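# Route PSU cable through case wall and seat supply

## Task

Feed the power supply's cable through the hole in the computer case's inner wall until the entire plug rests in the far compartment, clearly away from that wall, keeping the cable between supply and wall fairly taut. Stand the supply upright on the case floor inside the rear-panel slot, with its cable end facing into the case and its end plate lying flush on the rear panel's outer face. The case must rest flat on the table with nothing beneath its feet, and no unrelated object may touch the supply, the cable or the plug. Everything must stay put without the robot holding it; at the end, open the gripper and pull the arm away.

## Robot and tools

Robot: one 7-joint arm with a two-finger gripper. The only camera is cam_wrist, mounted on the wrist, 896x504 pixels (pinhole with radial distortion, fx=fy=699.449, cx=446.723, cy=251.331, vertical field of view about 39.6 degrees).

Scene frame: origin on the table surface directly under the arm base, +z up, +y to the left when facing along +x. The base itself may sit slightly tilted relative to the table.

execute_actions takes "actions", a list holding at most one entry, plus an optional "pictures" boolean (images are included unless you set it false).
- Empty list: no new command, just returns the current state.
- Motion entry: {"rows": [...], "steps": n}. rows holds 1 to 15 rows; steps is 1 to 15 (default 15). Each row is used for one control step of 1/30 s; if there are fewer rows than steps, the final row is reused.
- Wait entry: {"steps": n} with no rows, n up to 300. It returns once n control steps have elapsed since the previous result; the time you spend replying counts toward them.

Each row is a single list of 10 numbers for the one arm, in this order: joint_1 waist, joint_2 shoulder, joint_3 upper arm roll, joint_4 elbow, joint_5 forearm roll, joint_6 wrist pitch, joint_7 wrist roll, then gripper position, gripper force_limit, gripper speed. The first seven are absolute joint angle targets in radians, in the same convention as the Joint positions line (not offsets). Stated ranges: waist -6.283 to 6.283, shoulder -2.250 to 2.250, upper arm roll -6.283 to 6.283, elbow -2.580 to 2.580, forearm roll -6.283 to 6.283, wrist pitch -2.100 to 2.100, wrist roll -6.283 to 6.283. A call is rejected (nothing sent) if any target exceeds a range end by over 0.013 rad and is also further out than that joint's last reported angle. True joint ends may differ from the stated ones by up to 0.013 rad; a target past the true end is clipped there, and the result may then say "joint sent to its limit" (possibly about an earlier, still-running action). Absence of that line does not prove more travel exists.

Motion: joints are speed and acceleration limited and move in sync, arriving together; reversing a command makes them all stop together. Each step the target sent is kept within 0.304 rad of the measured angle for joints 1 to 4 and 0.266 rad for joints 5 to 7, and all targets are pulled back if they would move the gripper more than 70 mm from where it is measured. After a big move the arm may not yet have arrived when the result comes. Between calls the arm keeps heading for your last row until it has nearly stopped or a step is HELD.

Gripper numbers are all in [-1, 1]. position: +1 fully open (85 mm), pads touch near -0.8, -1 closes until blocked. force_limit: per-pad squeeze on a 40 mm object, roughly 20 N at -1, 128 N at 0, 235 N at +1 (thin or tiny items may get less). speed: gap change of about 20 mm/s at -1, 85 at 0, 150 at +1; faster closing adds up to about 12 N. To grasp, send -1, keep sending it, and confirm object_status is 2. Force and speed changes only apply once the position number changes by 0.01 or more; to loosen a grip, open first. Closing pushes the fingertips about 13 mm further from the arm, so leave clearance above surfaces.

Result lines: Joint positions (rad) and Joint velocities (rad/s) in column order. object_status: 0 moving, 1 blocked while opening, 2 blocked while closing (holding), 3 reached target or fully closed. Any new position number resets it to 0 briefly. If a grip slips the fingers re-close automatically, except after a grip at force_limit -1, where status stays 2 even if the object is gone. position_measured is in counts: 3 fully open, about 78 = 60 mm, 130 = 40 mm, 180 = 20 mm, 230 pads touching. "joint command not followed" means the clearance check altered or blocked targets (mounting blocks and posts count as arm). HELD marks steps whose row was not fully sent. MOTOR HOT appears from 60 °C; at 75 °C an OVER-TEMPERATURE FAULT lets the arm sag until it cools. Load limits: 48 N m for joints 1 to 4, 30.2 N m for joints 5 to 7, held weight included; reaching one stops the arm for 10 s and drops the rest of the call.

zoom_image: {"camera": "cam_wrist", "region": [x0, y0, x1, y1]} in pixels of the latest full image, origin top-left, at most 504 by 504 pixels; returns an enlarged view.

finished_scene: {"scene": n} with the current scene's number. It closes that scene permanently and reports whether the goal was met. Answering without any tool call ends everything.

Avoid: pushing or knocking anything off the table (instant failure), dropping or slamming objects, hard collisions and strong pushes, long loaded holds that overheat motors. Loose objects can occasionally get a small random push, so recheck placement before finishing, then release and move the arm clear.

Each tool is called after "Request:" as name([rows], argument=value, ...), one row to a line, values as JSON.

## Session

Request:
execute_actions(actions=[])

Scene clock: 0.00 s of 5400.00 s.
position_measured=3 object_status=3
Joint positions: [-1.561  0.059  0.405  1.931  0.001  1.143 -0.879]
Joint velocities: [-0.     0.    -0.     0.    -0.001 -0.    -0.   ]

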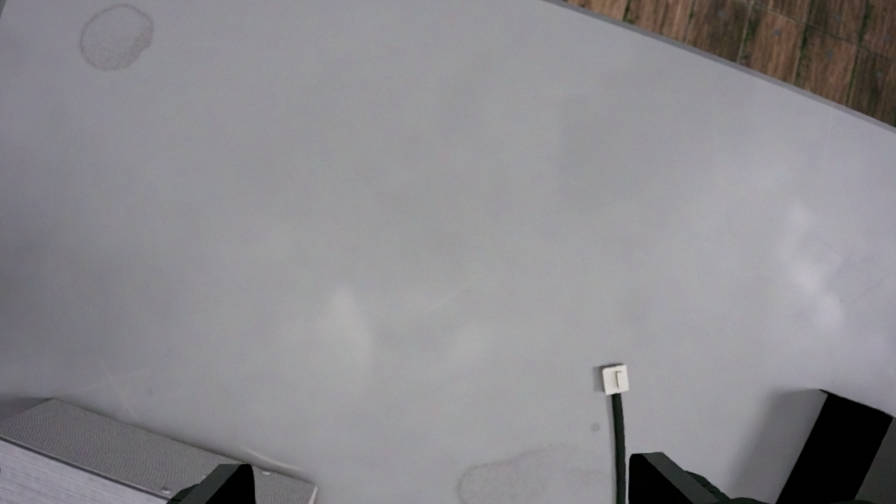

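Request:
execute_actions([
  {"rows":[[-1.0,0.1,0,1.4,0,1.64,0,1,0,0]]},
], pictures=false)

Request:
execute_actions([
  {"steps":45},
])

Scene clock: 5.10 s of 5400.00 s.
position_measured=3 object_status=3
Joint positions: [-1.138  0.094  0.067  1.523  0.     1.514 -0.49 ]
Joint velocities: [ 0.799  0.02  -0.406 -0.777  0.01   0.804  1.213]
Steps of this call (steps 1 to 90: nothing new was sent; then 1.60 s passed at rest; steps 91 to 105: all 15 steps of this action). Readings (joint positions | what the end effector reports):
91: [-1.560 0.060 0.405 1.930 0.001 1.143 -0.878] | position_measured=3 object_status=3
92: [-1.553 0.061 0.400 1.925 0.000 1.147 -0.875] | position_measured=3 object_status=3
94: [-1.523 0.065 0.375 1.900 0.001 1.170 -0.853] | position_measured=3 object_status=3
98: [-1.399 0.080 0.258 1.782 0.000 1.273 -0.750] | position_measured=3 object_status=3
105: the state above

Scene clock: 6.60 s of 5400.00 s.
position_measured=3 object_status=3
Joint positions: [-1.    0.1   0.    1.4   0.    1.64 -0.  ]
Joint velocities: [-0.    -0.     0.001  0.    -0.001 -0.    -0.   ]
Steps of this call (steps 1 to 30: the robot went on to your last target; steps 31 to 45: nothing new was sent). Readings (joint positions | what the end effector reports):
1: [-1.114 0.095 0.054 1.499 0.001 1.538 -0.449] | position_measured=3 object_status=3
2: [-1.094 0.095 0.044 1.480 0.001 1.558 -0.409] | position_measured=3 object_status=3
4: [-1.064 0.096 0.028 1.452 0.000 1.587 -0.327] | position_measured=3 object_status=3
8: [-1.028 0.098 0.012 1.421 0.000 1.618 -0.165] | position_measured=3 object_status=3
45: the state above
The arm was judged still, so your last target was given up. Only a new action makes it travel on or press farther. Fingers that are still opening or closing keep moving.

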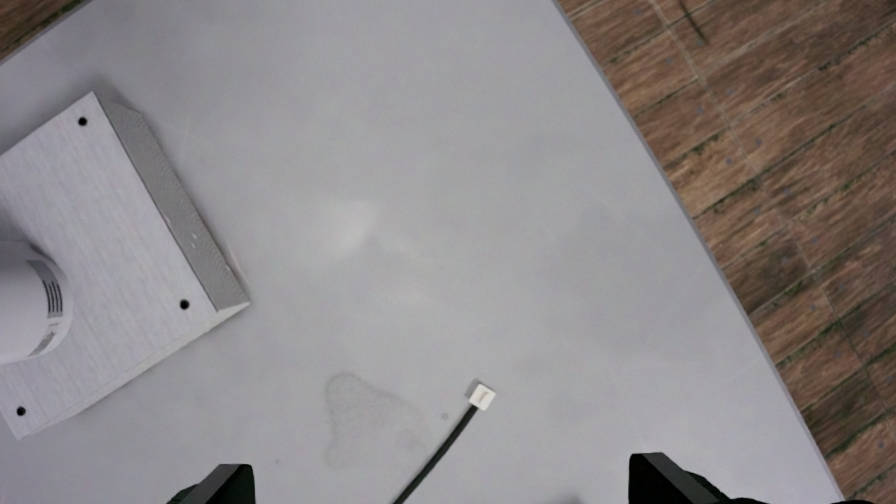

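Request:
execute_actions([
  {"rows":[[0,0.2,0,1.1,0,1.84,-1.57,1,0,0]]},
], pictures=false)

Request:
execute_actions([
  {"steps":55},
])

Scene clock: 9.73 s of 5400.00 s.
position_measured=3 object_status=3
Joint positions: [-0.6    0.179 -0.001  1.164 -0.     1.797 -0.34 ]
Joint velocities: [ 1.064  0.089  0.002 -0.277  0.001  0.184 -0.935]
Steps of this call (steps 1 to 79: nothing new was sent; steps 80 to 94: all 15 steps of this action). Readings (joint positions | what the end effector reports):
80: [-0.999 0.100 -0.000 1.399 -0.000 1.640 -0.000] | position_measured=3 object_status=3
81: [-0.992 0.103 -0.001 1.395 -0.001 1.644 -0.004] | position_measured=3 object_status=3
83: [-0.963 0.113 -0.002 1.369 -0.001 1.660 -0.026] | position_measured=3 object_status=3
87: [-0.845 0.146 -0.002 1.272 -0.001 1.725 -0.125] | position_measured=3 object_status=3
94: the state above

Scene clock: 11.57 s of 5400.00 s.
position_measured=3 object_status=3
Joint positions: [-0.    0.2   0.    1.1   0.    1.84 -1.57]
Joint velocities: [-0.    -0.    -0.001  0.     0.001  0.    -0.   ]
Steps of this call (steps 1 to 55: the robot went on to your last target). Readings (joint positions | what the end effector reports):
1: [-0.564 0.182 -0.001 1.155 -0.000 1.803 -0.371] | position_measured=3 object_status=3
2: [-0.529 0.184 -0.000 1.148 -0.000 1.808 -0.403] | position_measured=3 object_status=3
4: [-0.457 0.188 -0.000 1.136 -0.000 1.816 -0.465] | position_measured=3 object_status=3
8: [-0.315 0.194 -0.000 1.120 -0.000 1.826 -0.591] | position_measured=3 object_status=3
55: the state above

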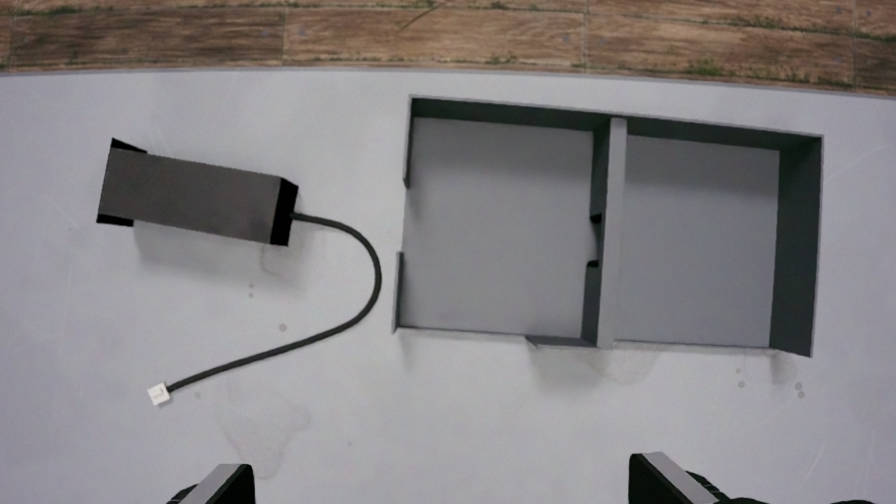

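Request:
execute_actions([
  {"rows":[[0,0.4903,0,0.6706,0,1.979,-1.57,1,0,0]]},
], pictures=false)

Request:
execute_actions([
  {"steps":30},
])

Scene clock: 16.67 s of 5400.00 s.
position_measured=3 object_status=3
Joint positions: [-0.     0.47  -0.     0.703  0.     1.971 -1.57 ]
Joint velocities: [-0.     0.269  0.    -0.537  0.     0.139  0.001]
Steps of this call (steps 1 to 15: the robot went on to your last target; steps 16 to 90: nothing new was sent; then 1.60 s passed at rest; steps 91 to 105: all 15 steps of this action). Readings (joint positions | what the end effector reports):
91: [0.000 0.201 0.000 1.099 -0.000 1.840 -1.570] | position_measured=3 object_status=3
92: [0.000 0.206 0.000 1.094 -0.000 1.843 -1.570] | position_measured=3 object_status=3
94: [0.000 0.233 0.000 1.067 -0.000 1.855 -1.570] | position_measured=3 object_status=3
98: [0.000 0.340 0.000 0.948 0.000 1.905 -1.570] | position_measured=3 object_status=3
105: the state above

Scene clock: 17.67 s of 5400.00 s.
position_measured=3 object_status=3
Joint positions: [-0.     0.49  -0.     0.671  0.     1.979 -1.57 ]
Joint velocities: [ 0.    -0.001 -0.001  0.     0.     0.001  0.   ]
Steps of this call (steps 1 to 30: the robot went on to your last target). Readings (joint positions | what the end effector reports):
1: [-0.000 0.478 -0.000 0.688 0.000 1.975 -1.570] | position_measured=3 object_status=3
2: [-0.000 0.483 -0.000 0.678 0.000 1.977 -1.570] | position_measured=3 object_status=3
4: [-0.000 0.485 -0.000 0.673 -0.000 1.979 -1.570] | position_measured=3 object_status=3
8: [-0.000 0.489 -0.000 0.671 0.000 1.979 -1.570] | position_measured=3 object_status=3
30: the state above
The arm was judged still, so your last target was given up. Only a new action makes it travel on or press farther. Fingers that are still opening or closing keep moving.

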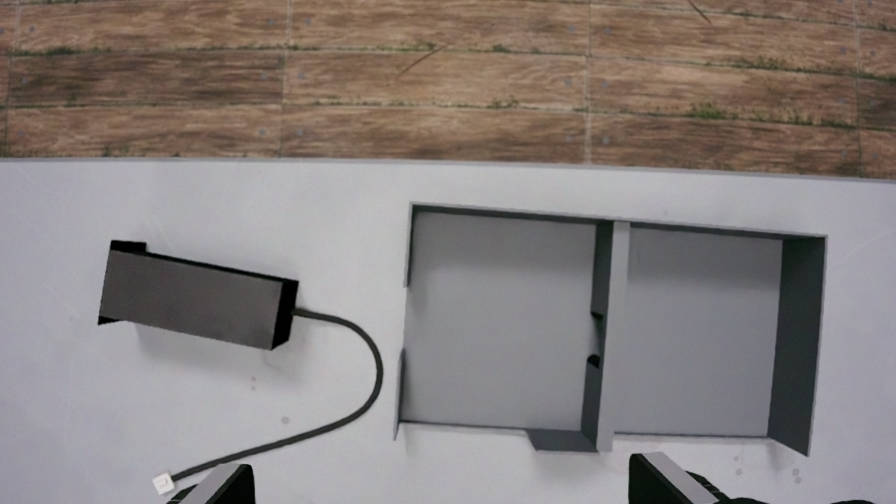

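Request:
execute_actions([
  {"rows":[[0,0.4401,0,1.7434,0,0.9565,-1.57,1,0,0]]},
], pictures=false)

Request:
execute_actions([
  {"steps":50},
])

Scene clock: 26.40 s of 5400.00 s.
position_measured=3 object_status=3
Joint positions: [-0.     0.447 -0.     1.121 -0.     1.584 -1.57 ]
Joint velocities: [ 0.    -0.032  0.     1.244 -0.001 -1.093 -0.001]
Steps of this call (steps 1 to 90: nothing new was sent; then 5.23 s passed at rest; steps 91 to 105: all 15 steps of this action). Readings (joint positions | what the end effector reports):
91: [-0.000 0.490 0.000 0.671 0.000 1.978 -1.570] | position_measured=3 object_status=3
92: [-0.000 0.489 0.000 0.676 -0.000 1.975 -1.570] | position_measured=3 object_status=3
94: [0.000 0.483 0.000 0.702 -0.000 1.953 -1.570] | position_measured=3 object_status=3
98: [0.000 0.463 0.000 0.821 -0.000 1.848 -1.570] | position_measured=3 object_status=3
105: the state above

Scene clock: 28.07 s of 5400.00 s.
position_measured=3 object_status=3
Joint positions: [-0.     0.44   0.     1.743  0.     0.956 -1.57 ]
Joint velocities: [-0.     0.     0.001  0.     0.    -0.     0.001]
Steps of this call (steps 1 to 45: the robot went on to your last target; steps 46 to 50: nothing new was sent). Readings (joint positions | what the end effector reports):
1: [-0.000 0.446 -0.000 1.162 -0.000 1.547 -1.570] | position_measured=3 object_status=3
2: [-0.000 0.445 -0.000 1.203 -0.000 1.511 -1.570] | position_measured=3 object_status=3
4: [-0.000 0.444 -0.000 1.285 -0.000 1.439 -1.570] | position_measured=3 object_status=3
8: [-0.000 0.442 -0.000 1.446 -0.000 1.298 -1.570] | position_measured=3 object_status=3
50: the state above
The arm was judged still, so your last target was given up. Only a new action makes it travel on or press farther. Fingers that are still opening or closing keep moving.

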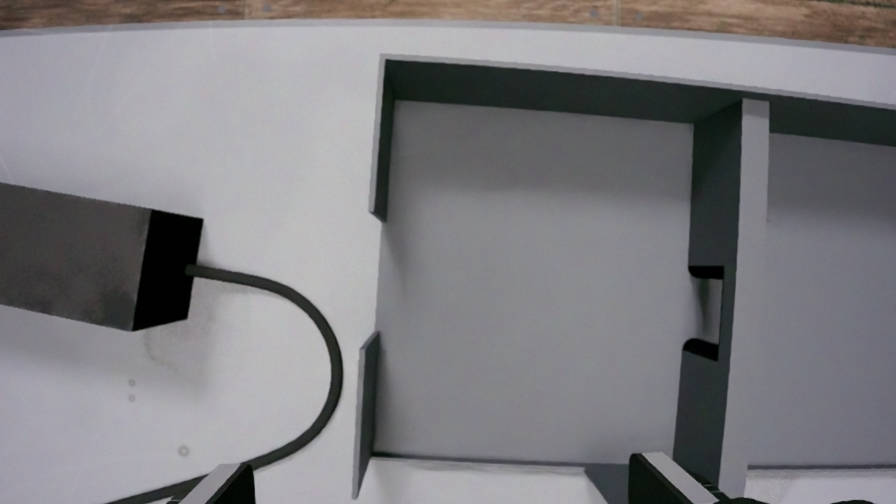

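Request:
execute_actions([
  {"rows":[[-0.64,0.5297,0,2.0333,0,0.5786,-0.29,1,-0.6,0]]},
], pictures=false)

Request:
execute_actions([
  {"steps":45},
])

Scene clock: 40.60 s of 5400.00 s.
position_measured=3 object_status=3
Joint positions: [-0.378  0.508  0.001  1.963  0.     0.683 -1.25 ]
Joint velocities: [-1.036  0.09  -0.004  0.293 -0.001 -0.443  0.914]
Steps of this call (steps 1 to 90: nothing new was sent; then 9.03 s passed at rest; steps 91 to 105: all 15 steps of this action). Readings (joint positions | what the end effector reports):
91: [-0.001 0.440 0.000 1.744 0.000 0.956 -1.570] | position_measured=3 object_status=3
92: [-0.007 0.442 0.001 1.748 0.001 0.952 -1.566] | position_measured=3 object_status=3
94: [-0.036 0.449 0.002 1.772 0.001 0.929 -1.544] | position_measured=3 object_status=3
98: [-0.147 0.477 0.001 1.859 0.000 0.837 -1.451] | position_measured=3 object_status=3
105: the state above

Scene clock: 42.10 s of 5400.00 s.
position_measured=3 object_status=3
Joint positions: [-0.64   0.53   0.     2.033  0.     0.579 -0.29 ]
Joint velocities: [-0.     0.     0.     0.     0.    -0.001 -0.   ]
Steps of this call (steps 1 to 45: the robot went on to your last target). Readings (joint positions | what the end effector reports):
1: [-0.413 0.511 0.001 1.972 0.000 0.669 -1.218] | position_measured=3 object_status=3
2: [-0.448 0.514 0.000 1.981 0.000 0.655 -1.183] | position_measured=3 object_status=3
4: [-0.508 0.519 -0.001 1.998 -0.000 0.630 -1.104] | position_measured=3 object_status=3
8: [-0.579 0.525 -0.001 2.018 -0.000 0.600 -0.941] | position_measured=3 object_status=3
45: the state above
The arm was judged still, so your last target was given up. Only a new action makes it travel on or press farther. Fingers that are still opening or closing keep moving.

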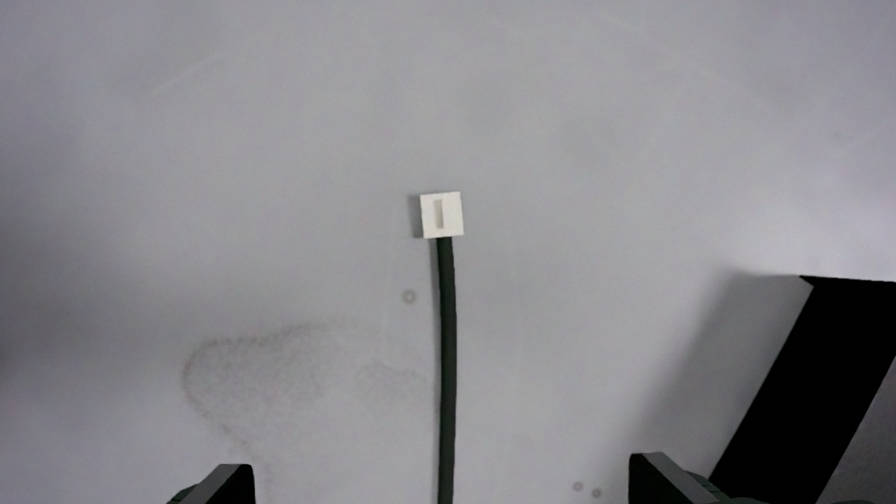

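Request:
execute_actions([
  {"rows":[[-0.64,0.8262,0,2.0743,0,0.2411,-0.29,-0.2,-0.6,0]]},
], pictures=false)

Request:
execute_actions([
  {"steps":25},
])

Scene clock: 45.23 s of 5400.00 s.
position_measured=95 object_status=0
Joint positions: [-0.64   0.817 -0.     2.074  0.     0.245 -0.29 ]
Joint velocities: [ 0.     0.078  0.     0.018 -0.    -0.14   0.   ]
Steps of this call (steps 1 to 79: nothing new was sent; steps 80 to 94: all 15 steps of this action). Readings (joint positions | what the end effector reports):
80: [-0.640 0.531 0.000 2.033 -0.000 0.578 -0.290] | position_measured=3 object_status=0
81: [-0.640 0.536 0.000 2.034 -0.000 0.574 -0.290] | position_measured=4 object_status=0
83: [-0.640 0.565 0.000 2.037 -0.000 0.551 -0.290] | position_measured=14 object_status=0
87: [-0.640 0.678 0.000 2.053 0.000 0.440 -0.290] | position_measured=43 object_status=0
94: the state above

Scene clock: 46.07 s of 5400.00 s.
position_measured=154 object_status=3
Joint positions: [-0.64   0.826  0.     2.074 -0.     0.241 -0.29 ]
Joint velocities: [ 0.     0.    -0.001 -0.    -0.    -0.     0.002]
Steps of this call (steps 1 to 15: the robot went on to your last target; steps 16 to 25: nothing new was sent). Readings (joint positions | what the end effector reports):
1: [-0.640 0.819 -0.000 2.074 0.000 0.242 -0.290] | position_measured=103 object_status=0
2: [-0.640 0.820 -0.000 2.074 0.000 0.241 -0.290] | position_measured=110 object_status=0
4: [-0.640 0.823 -0.000 2.074 0.000 0.241 -0.290] | position_measured=126 object_status=0
8: [-0.640 0.825 -0.000 2.074 0.000 0.241 -0.290] | position_measured=151 object_status=0
25: the state above
The arm was judged still, so your last target was given up. Only a new action makes it travel on or press farther. Fingers that are still opening or closing keep moving.

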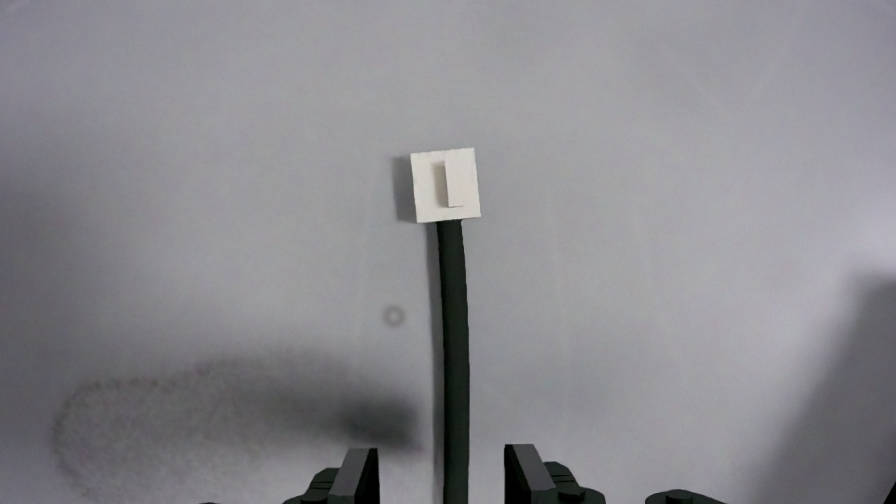

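Request:
execute_actions([
  {"rows":[[-0.64,0.8923,0,2.064,0,0.185,-0.29,-0.2,-0.6,0]]},
])

Scene clock: 49.03 s of 5400.00 s.
position_measured=154 object_status=3
Joint positions: [-0.64   0.892 -0.     2.064  0.     0.185 -0.29 ]
Joint velocities: [ 0.     0.005 -0.    -0.     0.     0.     0.003]
Steps of this call (steps 1 to 74: nothing new was sent; steps 75 to 89: all 15 steps of this action). Readings (joint positions | what the end effector reports):
75: [-0.640 0.827 0.000 2.074 -0.000 0.241 -0.290] | position_measured=154 object_status=3
76: [-0.640 0.833 0.000 2.073 -0.000 0.237 -0.290] | position_measured=154 object_status=3
78: [-0.640 0.861 0.000 2.069 -0.000 0.216 -0.290] | position_measured=154 object_status=3
82: [-0.640 0.889 -0.000 2.065 0.000 0.186 -0.290] | position_measured=154 object_status=3
89: the state above

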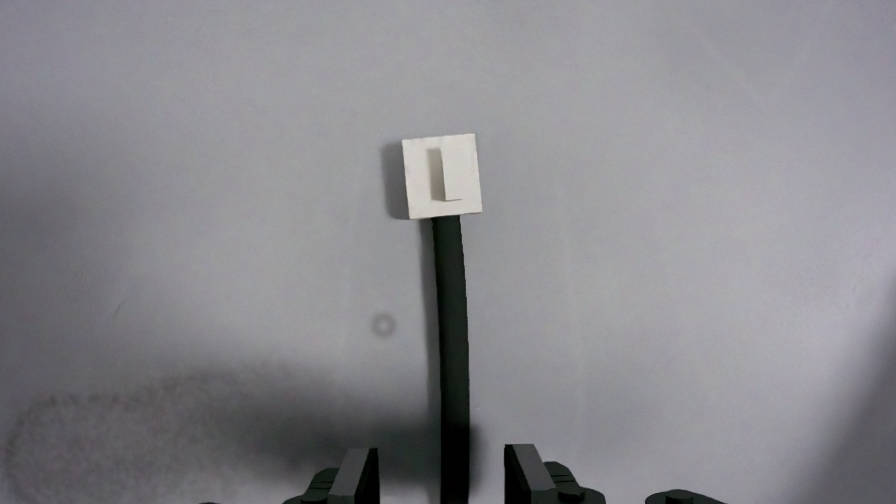

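Request:
execute_actions([
  {"rows":[[-0.64,0.921,0,2.059,0,0.161,-0.29,-0.2,-0.6,0]]},
])

Request:
execute_actions([
  {"rows":[[-0.64,0.921,0,2.059,0,0.161,-0.29,-1,-0.6,0]]},
])

Scene clock: 51.53 s of 5400.00 s.
position_measured=154 object_status=3
Joint positions: [-0.64   0.921 -0.     2.059  0.     0.161 -0.29 ]
Joint velocities: [ 0.     0.002 -0.    -0.     0.001  0.002  0.   ]
Steps of this call (steps 1 to 15: the robot went on to your last target; steps 16 to 60: nothing new was sent; steps 61 to 75: all 15 steps of this action). Readings (joint positions | what the end effector reports):
61: [-0.640 0.893 0.000 2.064 -0.000 0.185 -0.290] | position_measured=154 object_status=3
62: [-0.640 0.899 0.000 2.063 -0.000 0.181 -0.290] | position_measured=154 object_status=3
64: [-0.640 0.918 0.000 2.060 0.000 0.166 -0.290] | position_measured=154 object_status=3
68: [-0.640 0.920 -0.000 2.059 -0.000 0.161 -0.290] | position_measured=154 object_status=3
75: the state above

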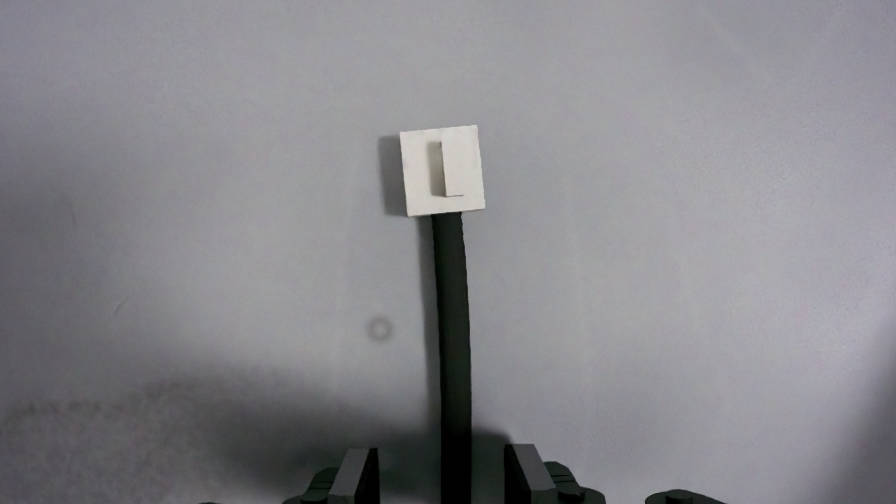

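Scene clock: 52.03 s of 5400.00 s.
position_measured=222 object_status=0
Joint positions: [-0.64   0.921  0.     2.059  0.     0.161 -0.29 ]
Joint velocities: [-0.     0.    -0.001  0.     0.     0.     0.001]
Steps of this call (steps 1 to 15: all 15 steps of this action). Readings (joint positions | what the end effector reports):
1: [-0.640 0.921 -0.000 2.059 -0.000 0.161 -0.290] | position_measured=154 object_status=0
2: [-0.640 0.921 0.000 2.059 0.000 0.161 -0.290] | position_measured=155 object_status=0
4: [-0.640 0.921 0.000 2.059 -0.000 0.161 -0.290] | position_measured=165 object_status=0
8: [-0.640 0.921 0.000 2.059 0.000 0.161 -0.290] | position_measured=194 object_status=0
15: the state above

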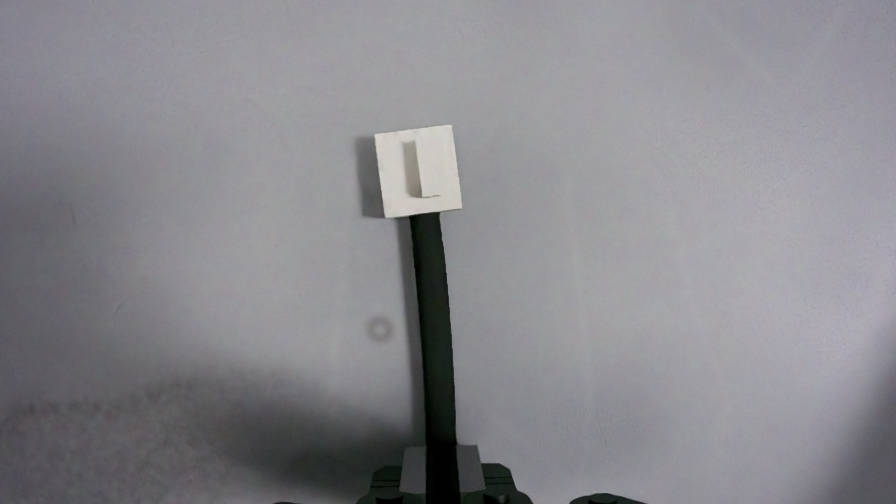

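Request:
execute_actions([
  {"rows":[[-0.64,0.921,0,2.059,0,0.161,-0.29,-0.5,-0.6,0],[-0.64,0.921,0,2.059,0,0.161,-0.29,-0.5,-0.6,0],[-0.64,0.921,0,2.059,0,0.161,-0.29,-0.5,-0.6,0],[-0.64,0.921,0,2.059,0,0.161,-0.29,-0.5,-0.6,0],[-0.64,0.921,0,2.059,0,0.161,-0.29,-0.5,-0.6,0],[-0.64,0.921,0,2.059,0,0.161,-0.29,-0.5,-0.6,0],[-0.64,0.929,0,2.058,0,0.154,-0.29,-0.5,-0.6,0]]},
], pictures=false)

Request:
execute_actions([
  {"rows":[[-0.64,0.929,0,2.058,0,0.154,-0.29,-1,-0.6,0]]},
], pictures=false)

Request:
execute_actions([
  {"rows":[[-0.6,0.58,0,2.045,0,0.516,0.2,-1,-0.6,0]]},
])

Scene clock: 56.30 s of 5400.00 s.
position_measured=192 object_status=0
Joint positions: [-0.64   0.929  0.     2.058  0.     0.154 -0.29 ]
Joint velocities: [ 0.     0.002 -0.001  0.     0.     0.     0.   ]
Steps of this call (steps 1 to 15: the robot went on to your last target; steps 16 to 90: nothing new was sent; then 0.77 s passed at rest; steps 91 to 105: all 15 steps of this action). Readings (joint positions | what the end effector reports):
91: [-0.640 0.921 0.000 2.059 0.000 0.161 -0.290] | position_measured=222 object_status=0
92: [-0.640 0.921 0.000 2.059 0.000 0.161 -0.290] | position_measured=221 object_status=0
94: [-0.640 0.921 0.000 2.059 0.000 0.161 -0.290] | position_measured=211 object_status=0
98: [-0.640 0.927 0.000 2.058 -0.000 0.157 -0.290] | position_measured=193 object_status=0
105: the state above

Scene clock: 56.80 s of 5400.00 s.
position_measured=217 object_status=2
Joint positions: [-0.64   0.929  0.     2.058 -0.     0.154 -0.29 ]
Joint velocities: [-0.     0.001 -0.     0.    -0.     0.    -0.   ]
Steps of this call (steps 1 to 15: all 15 steps of this action). Readings (joint positions | what the end effector reports):
1: [-0.640 0.929 0.000 2.058 0.000 0.154 -0.290] | position_measured=192 object_status=0
2: [-0.640 0.929 0.000 2.058 -0.000 0.154 -0.290] | position_measured=193 object_status=0
4: [-0.640 0.929 0.000 2.058 -0.000 0.154 -0.290] | position_measured=203 object_status=0
8: [-0.640 0.929 0.000 2.058 -0.000 0.154 -0.290] | position_measured=217 object_status=0
15: the state above

Scene clock: 57.30 s of 5400.00 s.
position_measured=217 object_status=2
Joint positions: [-0.604  0.617  0.     2.046 -0.     0.476  0.121]
Joint velocities: [ 0.054 -0.503  0.002 -0.018 -0.     0.588  1.16 ]
Steps of this call (steps 1 to 15: all 15 steps of this action). Readings (joint positions | what the end effector reports):
1: [-0.640 0.928 -0.000 2.058 -0.000 0.155 -0.290] | position_measured=217 object_status=2
2: [-0.639 0.922 -0.000 2.058 -0.000 0.159 -0.286] | position_measured=217 object_status=2
4: [-0.635 0.894 -0.000 2.057 -0.000 0.181 -0.264] | position_measured=217 object_status=2
8: [-0.621 0.775 -0.000 2.052 -0.000 0.284 -0.160] | position_measured=217 object_status=2
15: the state above

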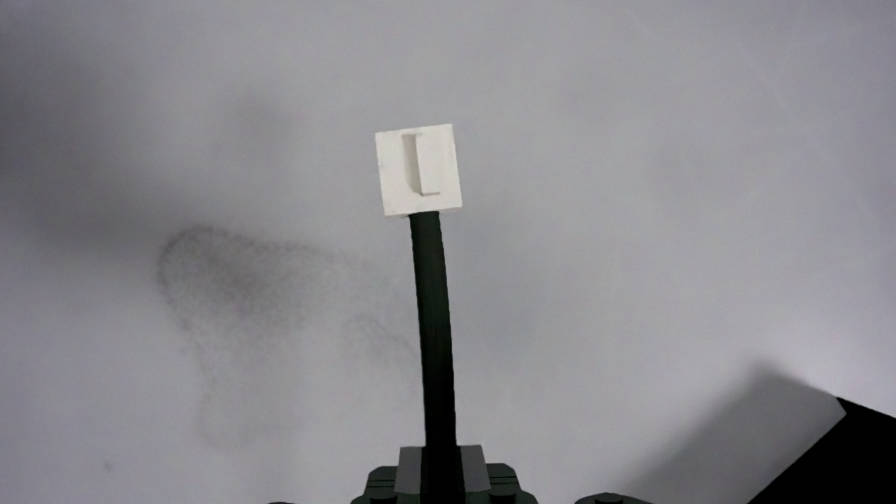

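Request:
execute_actions([
  {"rows":[[-0.1,0.5,0,2.06,0,0.58,1.9,-1,-0.6,0]]},
], pictures=false)

Request:
execute_actions([
  {"steps":32},
], pictures=false)

Request:
execute_actions([
  {"rows":[[0.085,0.672,0,1.7163,0,0.753,3.12,-1,-0.6,0]]},
], pictures=false)

Request:
execute_actions([
  {"steps":32},
])

Scene clock: 61.37 s of 5400.00 s.
position_measured=217 object_status=2
Joint positions: [-0.216  0.514  0.001  2.057  0.     0.569  0.572]
Joint velocities: [ 0.662 -0.085  0.009  0.021  0.002  0.074  1.213]
Steps of this call (steps 1 to 30: the robot went on to your last target; steps 31 to 90: nothing new was sent; then 0.57 s passed at rest; steps 91 to 105: all 15 steps of this action). Readings (joint positions | what the end effector reports):
91: [-0.599 0.580 -0.000 2.045 -0.000 0.516 0.200] | position_measured=217 object_status=2
92: [-0.592 0.579 -0.001 2.045 -0.000 0.517 0.204] | position_measured=217 object_status=2
94: [-0.563 0.571 -0.002 2.047 -0.001 0.522 0.226] | position_measured=217 object_status=2
98: [-0.444 0.545 -0.002 2.051 -0.000 0.543 0.326] | position_measured=217 object_status=2
105: the state above

Scene clock: 62.43 s of 5400.00 s.
position_measured=217 object_status=2
Joint positions: [-0.1    0.5   -0.     2.06  -0.     0.58   1.864]
Joint velocities: [ 0.001 -0.001  0.001 -0.     0.    -0.001  0.814]
Steps of this call (steps 1 to 32: the robot went on to your last target). Readings (joint positions | what the end effector reports):
1: [-0.196 0.512 0.001 2.058 0.000 0.571 0.613] | position_measured=217 object_status=2
2: [-0.179 0.510 0.001 2.058 0.000 0.573 0.654] | position_measured=217 object_status=2
4: [-0.154 0.506 0.001 2.059 0.000 0.576 0.735] | position_measured=217 object_status=2
8: [-0.124 0.503 0.000 2.060 -0.000 0.578 0.897] | position_measured=217 object_status=2
32: the state above

Scene clock: 62.93 s of 5400.00 s.
position_measured=217 object_status=2
Joint positions: [ 0.059  0.649  0.     1.761 -0.     0.731  2.378]
Joint velocities: [ 0.151  0.138 -0.002 -0.291 -0.001  0.142  1.215]
Steps of this call (steps 1 to 15: all 15 steps of this action). Readings (joint positions | what the end effector reports):
1: [-0.099 0.501 -0.000 2.060 -0.000 0.581 1.887] | position_measured=217 object_status=2
2: [-0.096 0.505 -0.001 2.055 -0.000 0.583 1.910] | position_measured=217 object_status=2
4: [-0.078 0.522 -0.001 2.030 -0.001 0.598 1.965] | position_measured=217 object_status=2
8: [-0.011 0.585 -0.001 1.913 -0.000 0.660 2.095] | position_measured=217 object_status=2
15: the state above

Scene clock: 64.00 s of 5400.00 s.
position_measured=217 object_status=2
Joint positions: [ 0.085  0.672 -0.     1.716 -0.     0.753  3.12 ]
Joint velocities: [ 0.    -0.     0.    -0.     0.002 -0.001  0.   ]
Steps of this call (steps 1 to 32: the robot went on to your last target). Readings (joint positions | what the end effector reports):
1: [0.064 0.653 0.000 1.753 -0.000 0.736 2.419] | position_measured=217 object_status=2
2: [0.068 0.656 0.000 1.746 -0.000 0.739 2.459] | position_measured=217 object_status=2
4: [0.074 0.662 0.000 1.735 -0.000 0.744 2.541] | position_measured=217 object_status=2
8: [0.080 0.667 -0.000 1.724 -0.000 0.749 2.703] | position_measured=217 object_status=2
32: the state above

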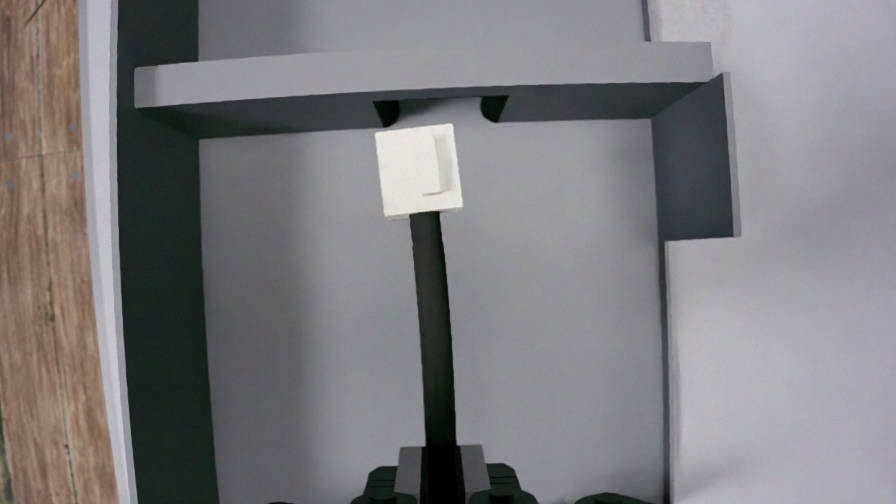

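Request:
execute_actions([
  {"rows":[[0.085,0.929,0,1.7689,0,0.4437,3.12,-1,-0.6,0]]},
], pictures=false)

Request:
execute_actions([
  {"rows":[[0.13,0.932,0,1.76,0,0.45,3.165,-1,-0.6,0]]},
])

Scene clock: 75.87 s of 5400.00 s.
position_measured=217 object_status=2
Joint positions: [0.085 0.923 0.    1.77  0.    0.445 3.12 ]
Joint velocities: [ 0.     0.026  0.001 -0.009  0.    -0.037 -0.   ]
Steps of this call (steps 1 to 15: the robot went on to your last target; steps 16 to 90: nothing new was sent; then 8.37 s passed at rest; steps 91 to 105: all 15 steps of this action). Readings (joint positions | what the end effector reports):
91: [0.085 0.673 -0.000 1.716 -0.000 0.753 3.120] | position_measured=217 object_status=2
92: [0.085 0.678 -0.000 1.717 -0.000 0.748 3.120] | position_measured=217 object_status=2
94: [0.085 0.706 -0.000 1.721 -0.000 0.722 3.120] | position_measured=217 object_status=2
98: [0.085 0.815 -0.000 1.744 -0.000 0.597 3.120] | position_measured=217 object_status=2
105: the state above

Scene clock: 76.37 s of 5400.00 s.
position_measured=217 object_status=2
Joint positions: [ 0.129  0.931 -0.     1.76  -0.     0.45   3.165]
Joint velocities: [ 0.003  0.001  0.     0.     0.    -0.001 -0.   ]
Steps of this call (steps 1 to 15: all 15 steps of this action). Readings (joint positions | what the end effector reports):
1: [0.086 0.924 -0.000 1.769 0.000 0.444 3.121] | position_measured=217 object_status=2
2: [0.092 0.925 -0.001 1.768 -0.000 0.445 3.125] | position_measured=217 object_status=2
4: [0.117 0.929 -0.002 1.763 -0.000 0.448 3.148] | position_measured=217 object_status=2
8: [0.127 0.931 0.000 1.760 -0.000 0.450 3.165] | position_measured=217 object_status=2
15: the state above

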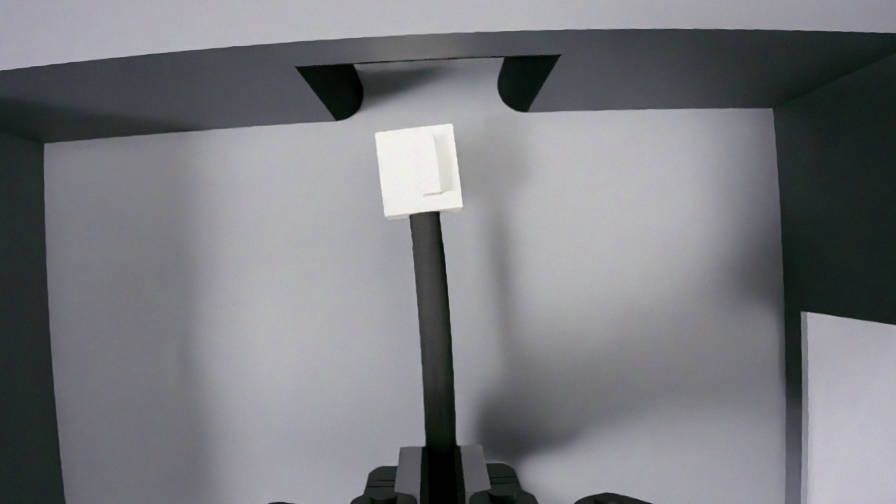

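Request:
execute_actions([
  {"rows":[[0.145,0.933,0,1.756,0,0.453,3.18,-1,-0.6,0],[0.16,0.934,0,1.752,0,0.456,3.195,-1,-0.6,0],[0.175,0.935,0,1.748,0,0.459,3.21,-1,-0.6,0],[0.19,0.936,0,1.744,0,0.462,3.225,-1,-0.6,0],[0.205,0.937,0,1.74,0,0.465,3.24,-1,-0.6,0],[0.22,0.939,0,1.736,0,0.467,3.255,-1,-0.6,0],[0.235,0.94,0,1.732,0,0.47,3.27,-1,-0.6,0],[0.25,0.941,0,1.728,0,0.473,3.285,-1,-0.6,0],[0.27,0.943,0,1.722,0,0.477,3.32,-1,-0.6,0]]},
])

Scene clock: 80.53 s of 5400.00 s.
position_measured=217 object_status=2
Joint positions: [ 0.267  0.943  0.     1.722 -0.     0.477  3.32 ]
Joint velocities: [ 0.024  0.004 -0.021 -0.002 -0.003  0.001  0.002]
Steps of this call (steps 1 to 15: the robot went on to your last target; steps 16 to 90: nothing new was sent; then 0.67 s passed at rest; steps 91 to 105: all 15 steps of this action). Readings (joint positions | what the end effector reports):
91: [0.131 0.932 -0.001 1.760 -0.000 0.451 3.166] | position_measured=217 object_status=2
92: [0.137 0.932 -0.002 1.759 -0.001 0.452 3.170] | position_measured=217 object_status=2
94: [0.162 0.934 -0.003 1.753 -0.001 0.456 3.193] | position_measured=217 object_status=2
98: [0.218 0.938 -0.000 1.737 0.000 0.467 3.251] | position_measured=217 object_status=2
105: the state above

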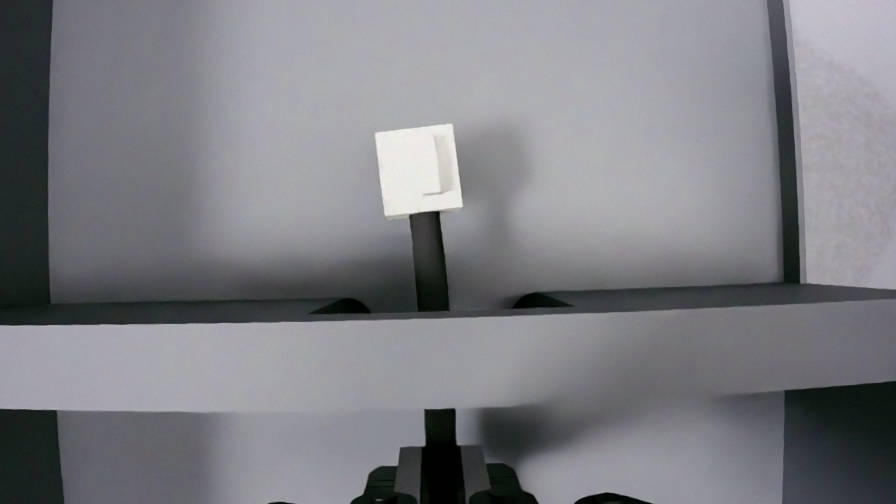

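Through. Lowering, releasing, and rising for an overview.

Request:
execute_actions([
  {"rows":[[0.27,0.975,0,1.716,0,0.451,3.32,-1,-0.6,0]],"steps":10},
], pictures=false)

Request:
execute_actions([
  {"rows":[[0.27,0.975,0,1.716,0,0.451,3.32,-0.2,-0.6,0]],"steps":12},
])

Request:
execute_actions([
  {"rows":[[0.25,0.68,0,1.7,0,0.76,3.32,-0.2,-0.6,0]]},
], pictures=false)

Request:
execute_actions([
  {"rows":[[0,0.2,0,1.4,0,1.54,4.713,1,0,0]]},
], pictures=false)

Request:
execute_actions([
  {"steps":40},
])

Scene clock: 83.67 s of 5400.00 s.
position_measured=217 object_status=2
Joint positions: [ 0.27   0.974 -0.     1.716 -0.     0.451  3.32 ]
Joint velocities: [-0.     0.007  0.001 -0.001 -0.001  0.001  0.001]
Steps of this call (steps 1 to 15: the robot went on to your last target; steps 16 to 84: nothing new was sent; steps 85 to 94: all 10 steps of this action). Readings (joint positions | what the end effector reports):
85: [0.270 0.944 -0.000 1.722 -0.000 0.477 3.320] | position_measured=217 object_status=2
86: [0.270 0.950 -0.000 1.721 -0.000 0.473 3.320] | position_measured=217 object_status=2
88: [0.270 0.970 -0.000 1.717 -0.000 0.457 3.320] | position_measured=217 object_status=2
92: [0.270 0.974 -0.000 1.716 -0.000 0.451 3.320] | position_measured=217 object_status=2
94: the state above

Scene clock: 84.07 s of 5400.00 s.
position_measured=157 object_status=0
Joint positions: [0.27  0.975 0.    1.716 0.    0.451 3.32 ]
Joint velocities: [-0.     0.     0.001 -0.    -0.001  0.001 -0.   ]
Steps of this call (steps 1 to 12: all 12 steps of this action). Readings (joint positions | what the end effector reports):
1: [0.270 0.975 -0.000 1.716 -0.000 0.451 3.320] | position_measured=217 object_status=0
2: [0.270 0.975 -0.000 1.716 -0.000 0.451 3.320] | position_measured=216 object_status=0
4: [0.270 0.975 -0.000 1.716 -0.000 0.451 3.320] | position_measured=206 object_status=0
8: [0.270 0.975 0.000 1.716 0.000 0.451 3.320] | position_measured=177 object_status=0
12: the state above

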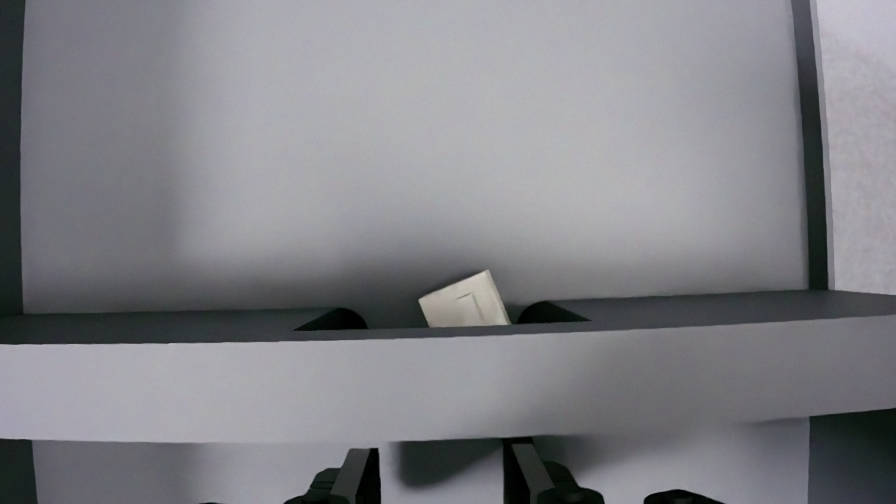

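Scene clock: 84.57 s of 5400.00 s.
position_measured=154 object_status=3
Joint positions: [ 0.251  0.688 -0.     1.699 -0.     0.757  3.32 ]
Joint velocities: [-0.005 -0.094  0.001 -0.005 -0.     0.139  0.001]
Steps of this call (steps 1 to 15: all 15 steps of this action). Readings (joint positions | what the end effector reports):
1: [0.270 0.974 0.000 1.716 0.000 0.452 3.320] | position_measured=155 object_status=0
2: [0.270 0.969 0.000 1.716 0.000 0.456 3.320] | position_measured=155 object_status=0
4: [0.268 0.941 0.000 1.716 0.000 0.479 3.320] | position_measured=154 object_status=0
8: [0.260 0.830 0.000 1.709 0.000 0.587 3.320] | position_measured=154 object_status=0
15: the state above

Scene clock: 85.07 s of 5400.00 s.
position_measured=62 object_status=0
Joint positions: [0.084 0.4   0.    1.502 0.    1.014 3.575]
Joint velocities: [-0.315 -0.74  -0.002 -0.387 -0.     0.838  0.841]
Steps of this call (steps 1 to 15: all 15 steps of this action). Readings (joint positions | what the end effector reports):
1: [0.250 0.685 0.000 1.698 0.000 0.760 3.320] | position_measured=154 object_status=0
2: [0.245 0.680 0.001 1.695 0.000 0.764 3.324] | position_measured=153 object_status=0
4: [0.221 0.653 0.002 1.671 0.001 0.787 3.346] | position_measured=143 object_status=0
8: [0.162 0.567 0.001 1.599 0.000 0.860 3.420] | position_measured=115 object_status=0
15: the state above

Scene clock: 86.40 s of 5400.00 s.
position_measured=3 object_status=3
Joint positions: [ 0.     0.2   -0.     1.4    0.     1.54   4.713]
Joint velocities: [ 0.     0.    -0.001 -0.     0.    -0.001  0.   ]
Steps of this call (steps 1 to 40: the robot went on to your last target). Readings (joint positions | what the end effector reports):
1: [0.074 0.375 0.000 1.489 0.000 1.043 3.605] | position_measured=54 object_status=0
2: [0.063 0.350 -0.000 1.476 0.000 1.076 3.638] | position_measured=47 object_status=0
4: [0.044 0.304 -0.000 1.452 -0.000 1.154 3.716] | position_measured=32 object_status=0
8: [0.021 0.247 -0.001 1.422 -0.000 1.316 3.878] | position_measured=7 object_status=0
40: the state above

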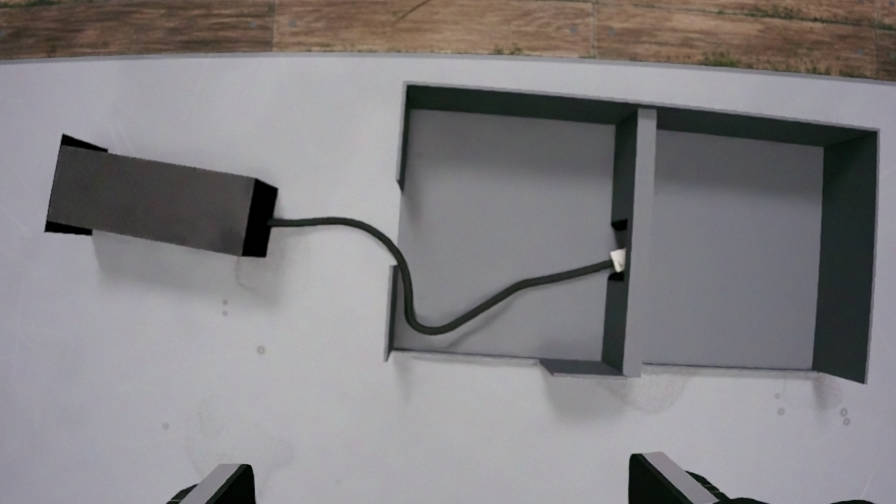

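Request:
execute_actions([
  {"rows":[[0.136,0.62,0,1.87,0,0.65,3.72,-0.1,-0.6,0]]},
], pictures=false)

Request:
execute_actions([
  {"steps":22},
], pictures=false)

Request:
execute_actions([
  {"rows":[[0.136,0.9,0,1.906,0,0.336,3.72,-0.1,-0.6,0]]},
])

Scene clock: 94.13 s of 5400.00 s.
position_measured=95 object_status=0
Joint positions: [ 0.096  0.484 -0.     1.701 -0.     1.256  4.431]
Joint velocities: [ 0.189  0.652  0.001  0.803 -0.    -1.031 -1.029]
Steps of this call (steps 1 to 15: the robot went on to your last target; steps 16 to 90: nothing new was sent; then 4.23 s passed at rest; steps 91 to 105: all 15 steps of this action). Readings (joint positions | what the end effector reports):
91: [0.001 0.201 -0.000 1.401 -0.000 1.540 4.713] | position_measured=3 object_status=0
92: [0.003 0.206 -0.001 1.404 -0.000 1.536 4.709] | position_measured=4 object_status=0
94: [0.017 0.233 -0.001 1.429 -0.001 1.514 4.687] | position_measured=14 object_status=0
98: [0.052 0.328 -0.000 1.521 -0.000 1.432 4.606] | position_measured=43 object_status=0
105: the state above

Scene clock: 94.87 s of 5400.00 s.
position_measured=141 object_status=3
Joint positions: [ 0.136  0.62   0.     1.87  -0.     0.65   3.72 ]
Joint velocities: [ 0.001  0.004 -0.001  0.005 -0.    -0.001 -0.003]
Steps of this call (steps 1 to 22: the robot went on to your last target). Readings (joint positions | what the end effector reports):
1: [0.102 0.505 -0.000 1.727 -0.000 1.219 4.394] | position_measured=103 object_status=0
2: [0.108 0.525 0.000 1.753 0.000 1.180 4.354] | position_measured=111 object_status=0
4: [0.117 0.556 0.000 1.793 0.000 1.099 4.273] | position_measured=126 object_status=0
8: [0.127 0.592 0.000 1.838 0.000 0.937 4.111] | position_measured=140 object_status=0
22: the state above

Scene clock: 95.37 s of 5400.00 s.
position_measured=141 object_status=3
Joint positions: [ 0.136  0.893 -0.     1.907 -0.     0.338  3.72 ]
Joint velocities: [ 0.001  0.042  0.002  0.007  0.001 -0.054 -0.   ]
Steps of this call (steps 1 to 15: all 15 steps of this action). Readings (joint positions | what the end effector reports):
1: [0.136 0.621 0.000 1.870 -0.000 0.649 3.720] | position_measured=141 object_status=3
2: [0.136 0.626 0.000 1.870 0.000 0.645 3.720] | position_measured=141 object_status=3
4: [0.136 0.655 0.000 1.873 0.000 0.621 3.720] | position_measured=141 object_status=3
8: [0.136 0.768 0.000 1.887 0.000 0.504 3.720] | position_measured=141 object_status=3
15: the state above

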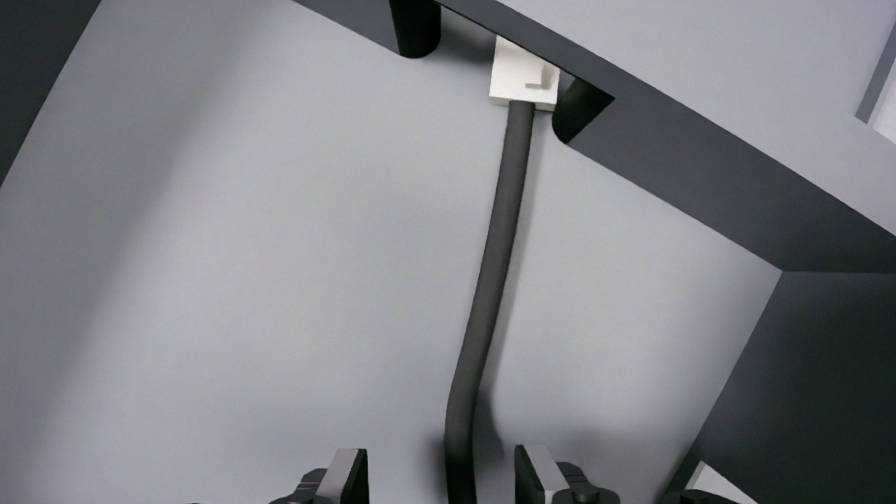

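Request:
execute_actions([
  {"rows":[[0.136,0.947,0,1.9,0,0.295,3.72,-0.1,-0.6,0]],"steps":12},
], pictures=false)

Request:
execute_actions([
  {"rows":[[0.136,0.947,0,1.9,0,0.295,3.72,-1,-0.6,0.3]]},
])

Scene clock: 101.30 s of 5400.00 s.
position_measured=141 object_status=3
Joint positions: [0.136 0.946 0.    1.9   0.    0.295 3.72 ]
Joint velocities: [ 0.     0.007  0.001  0.    -0.001  0.001  0.001]
Steps of this call (steps 1 to 15: the robot went on to your last target; steps 16 to 90: nothing new was sent; then 2.53 s passed at rest; steps 91 to 102: all 12 steps of this action). Readings (joint positions | what the end effector reports):
91: [0.136 0.901 0.000 1.906 -0.000 0.336 3.720] | position_measured=141 object_status=3
92: [0.136 0.907 0.000 1.905 0.000 0.332 3.720] | position_measured=141 object_status=3
94: [0.136 0.932 0.000 1.902 0.000 0.311 3.720] | position_measured=141 object_status=3
98: [0.136 0.945 -0.000 1.900 -0.000 0.295 3.720] | position_measured=141 object_status=3
102: the state above

Scene clock: 101.80 s of 5400.00 s.
position_measured=216 object_status=0
Joint positions: [0.136 0.947 0.    1.9   0.    0.295 3.72 ]
Joint velocities: [ 0.     0.    -0.001  0.    -0.001 -0.     0.001]
Steps of this call (steps 1 to 15: all 15 steps of this action). Readings (joint positions | what the end effector reports):
1: [0.136 0.946 -0.000 1.900 0.000 0.295 3.720] | position_measured=141 object_status=0
2: [0.136 0.947 0.000 1.900 -0.000 0.295 3.720] | position_measured=143 object_status=0
4: [0.136 0.947 -0.000 1.900 -0.000 0.295 3.720] | position_measured=155 object_status=0
8: [0.136 0.947 0.000 1.900 0.000 0.295 3.720] | position_measured=190 object_status=0
15: the state above

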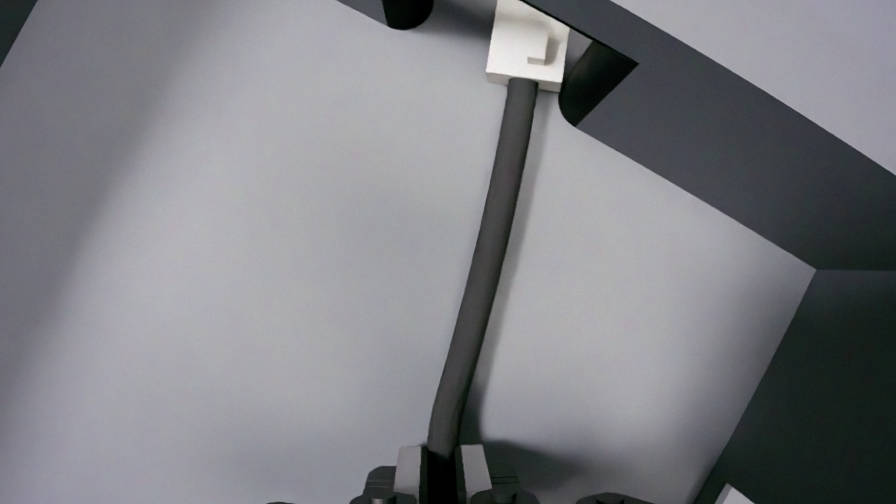

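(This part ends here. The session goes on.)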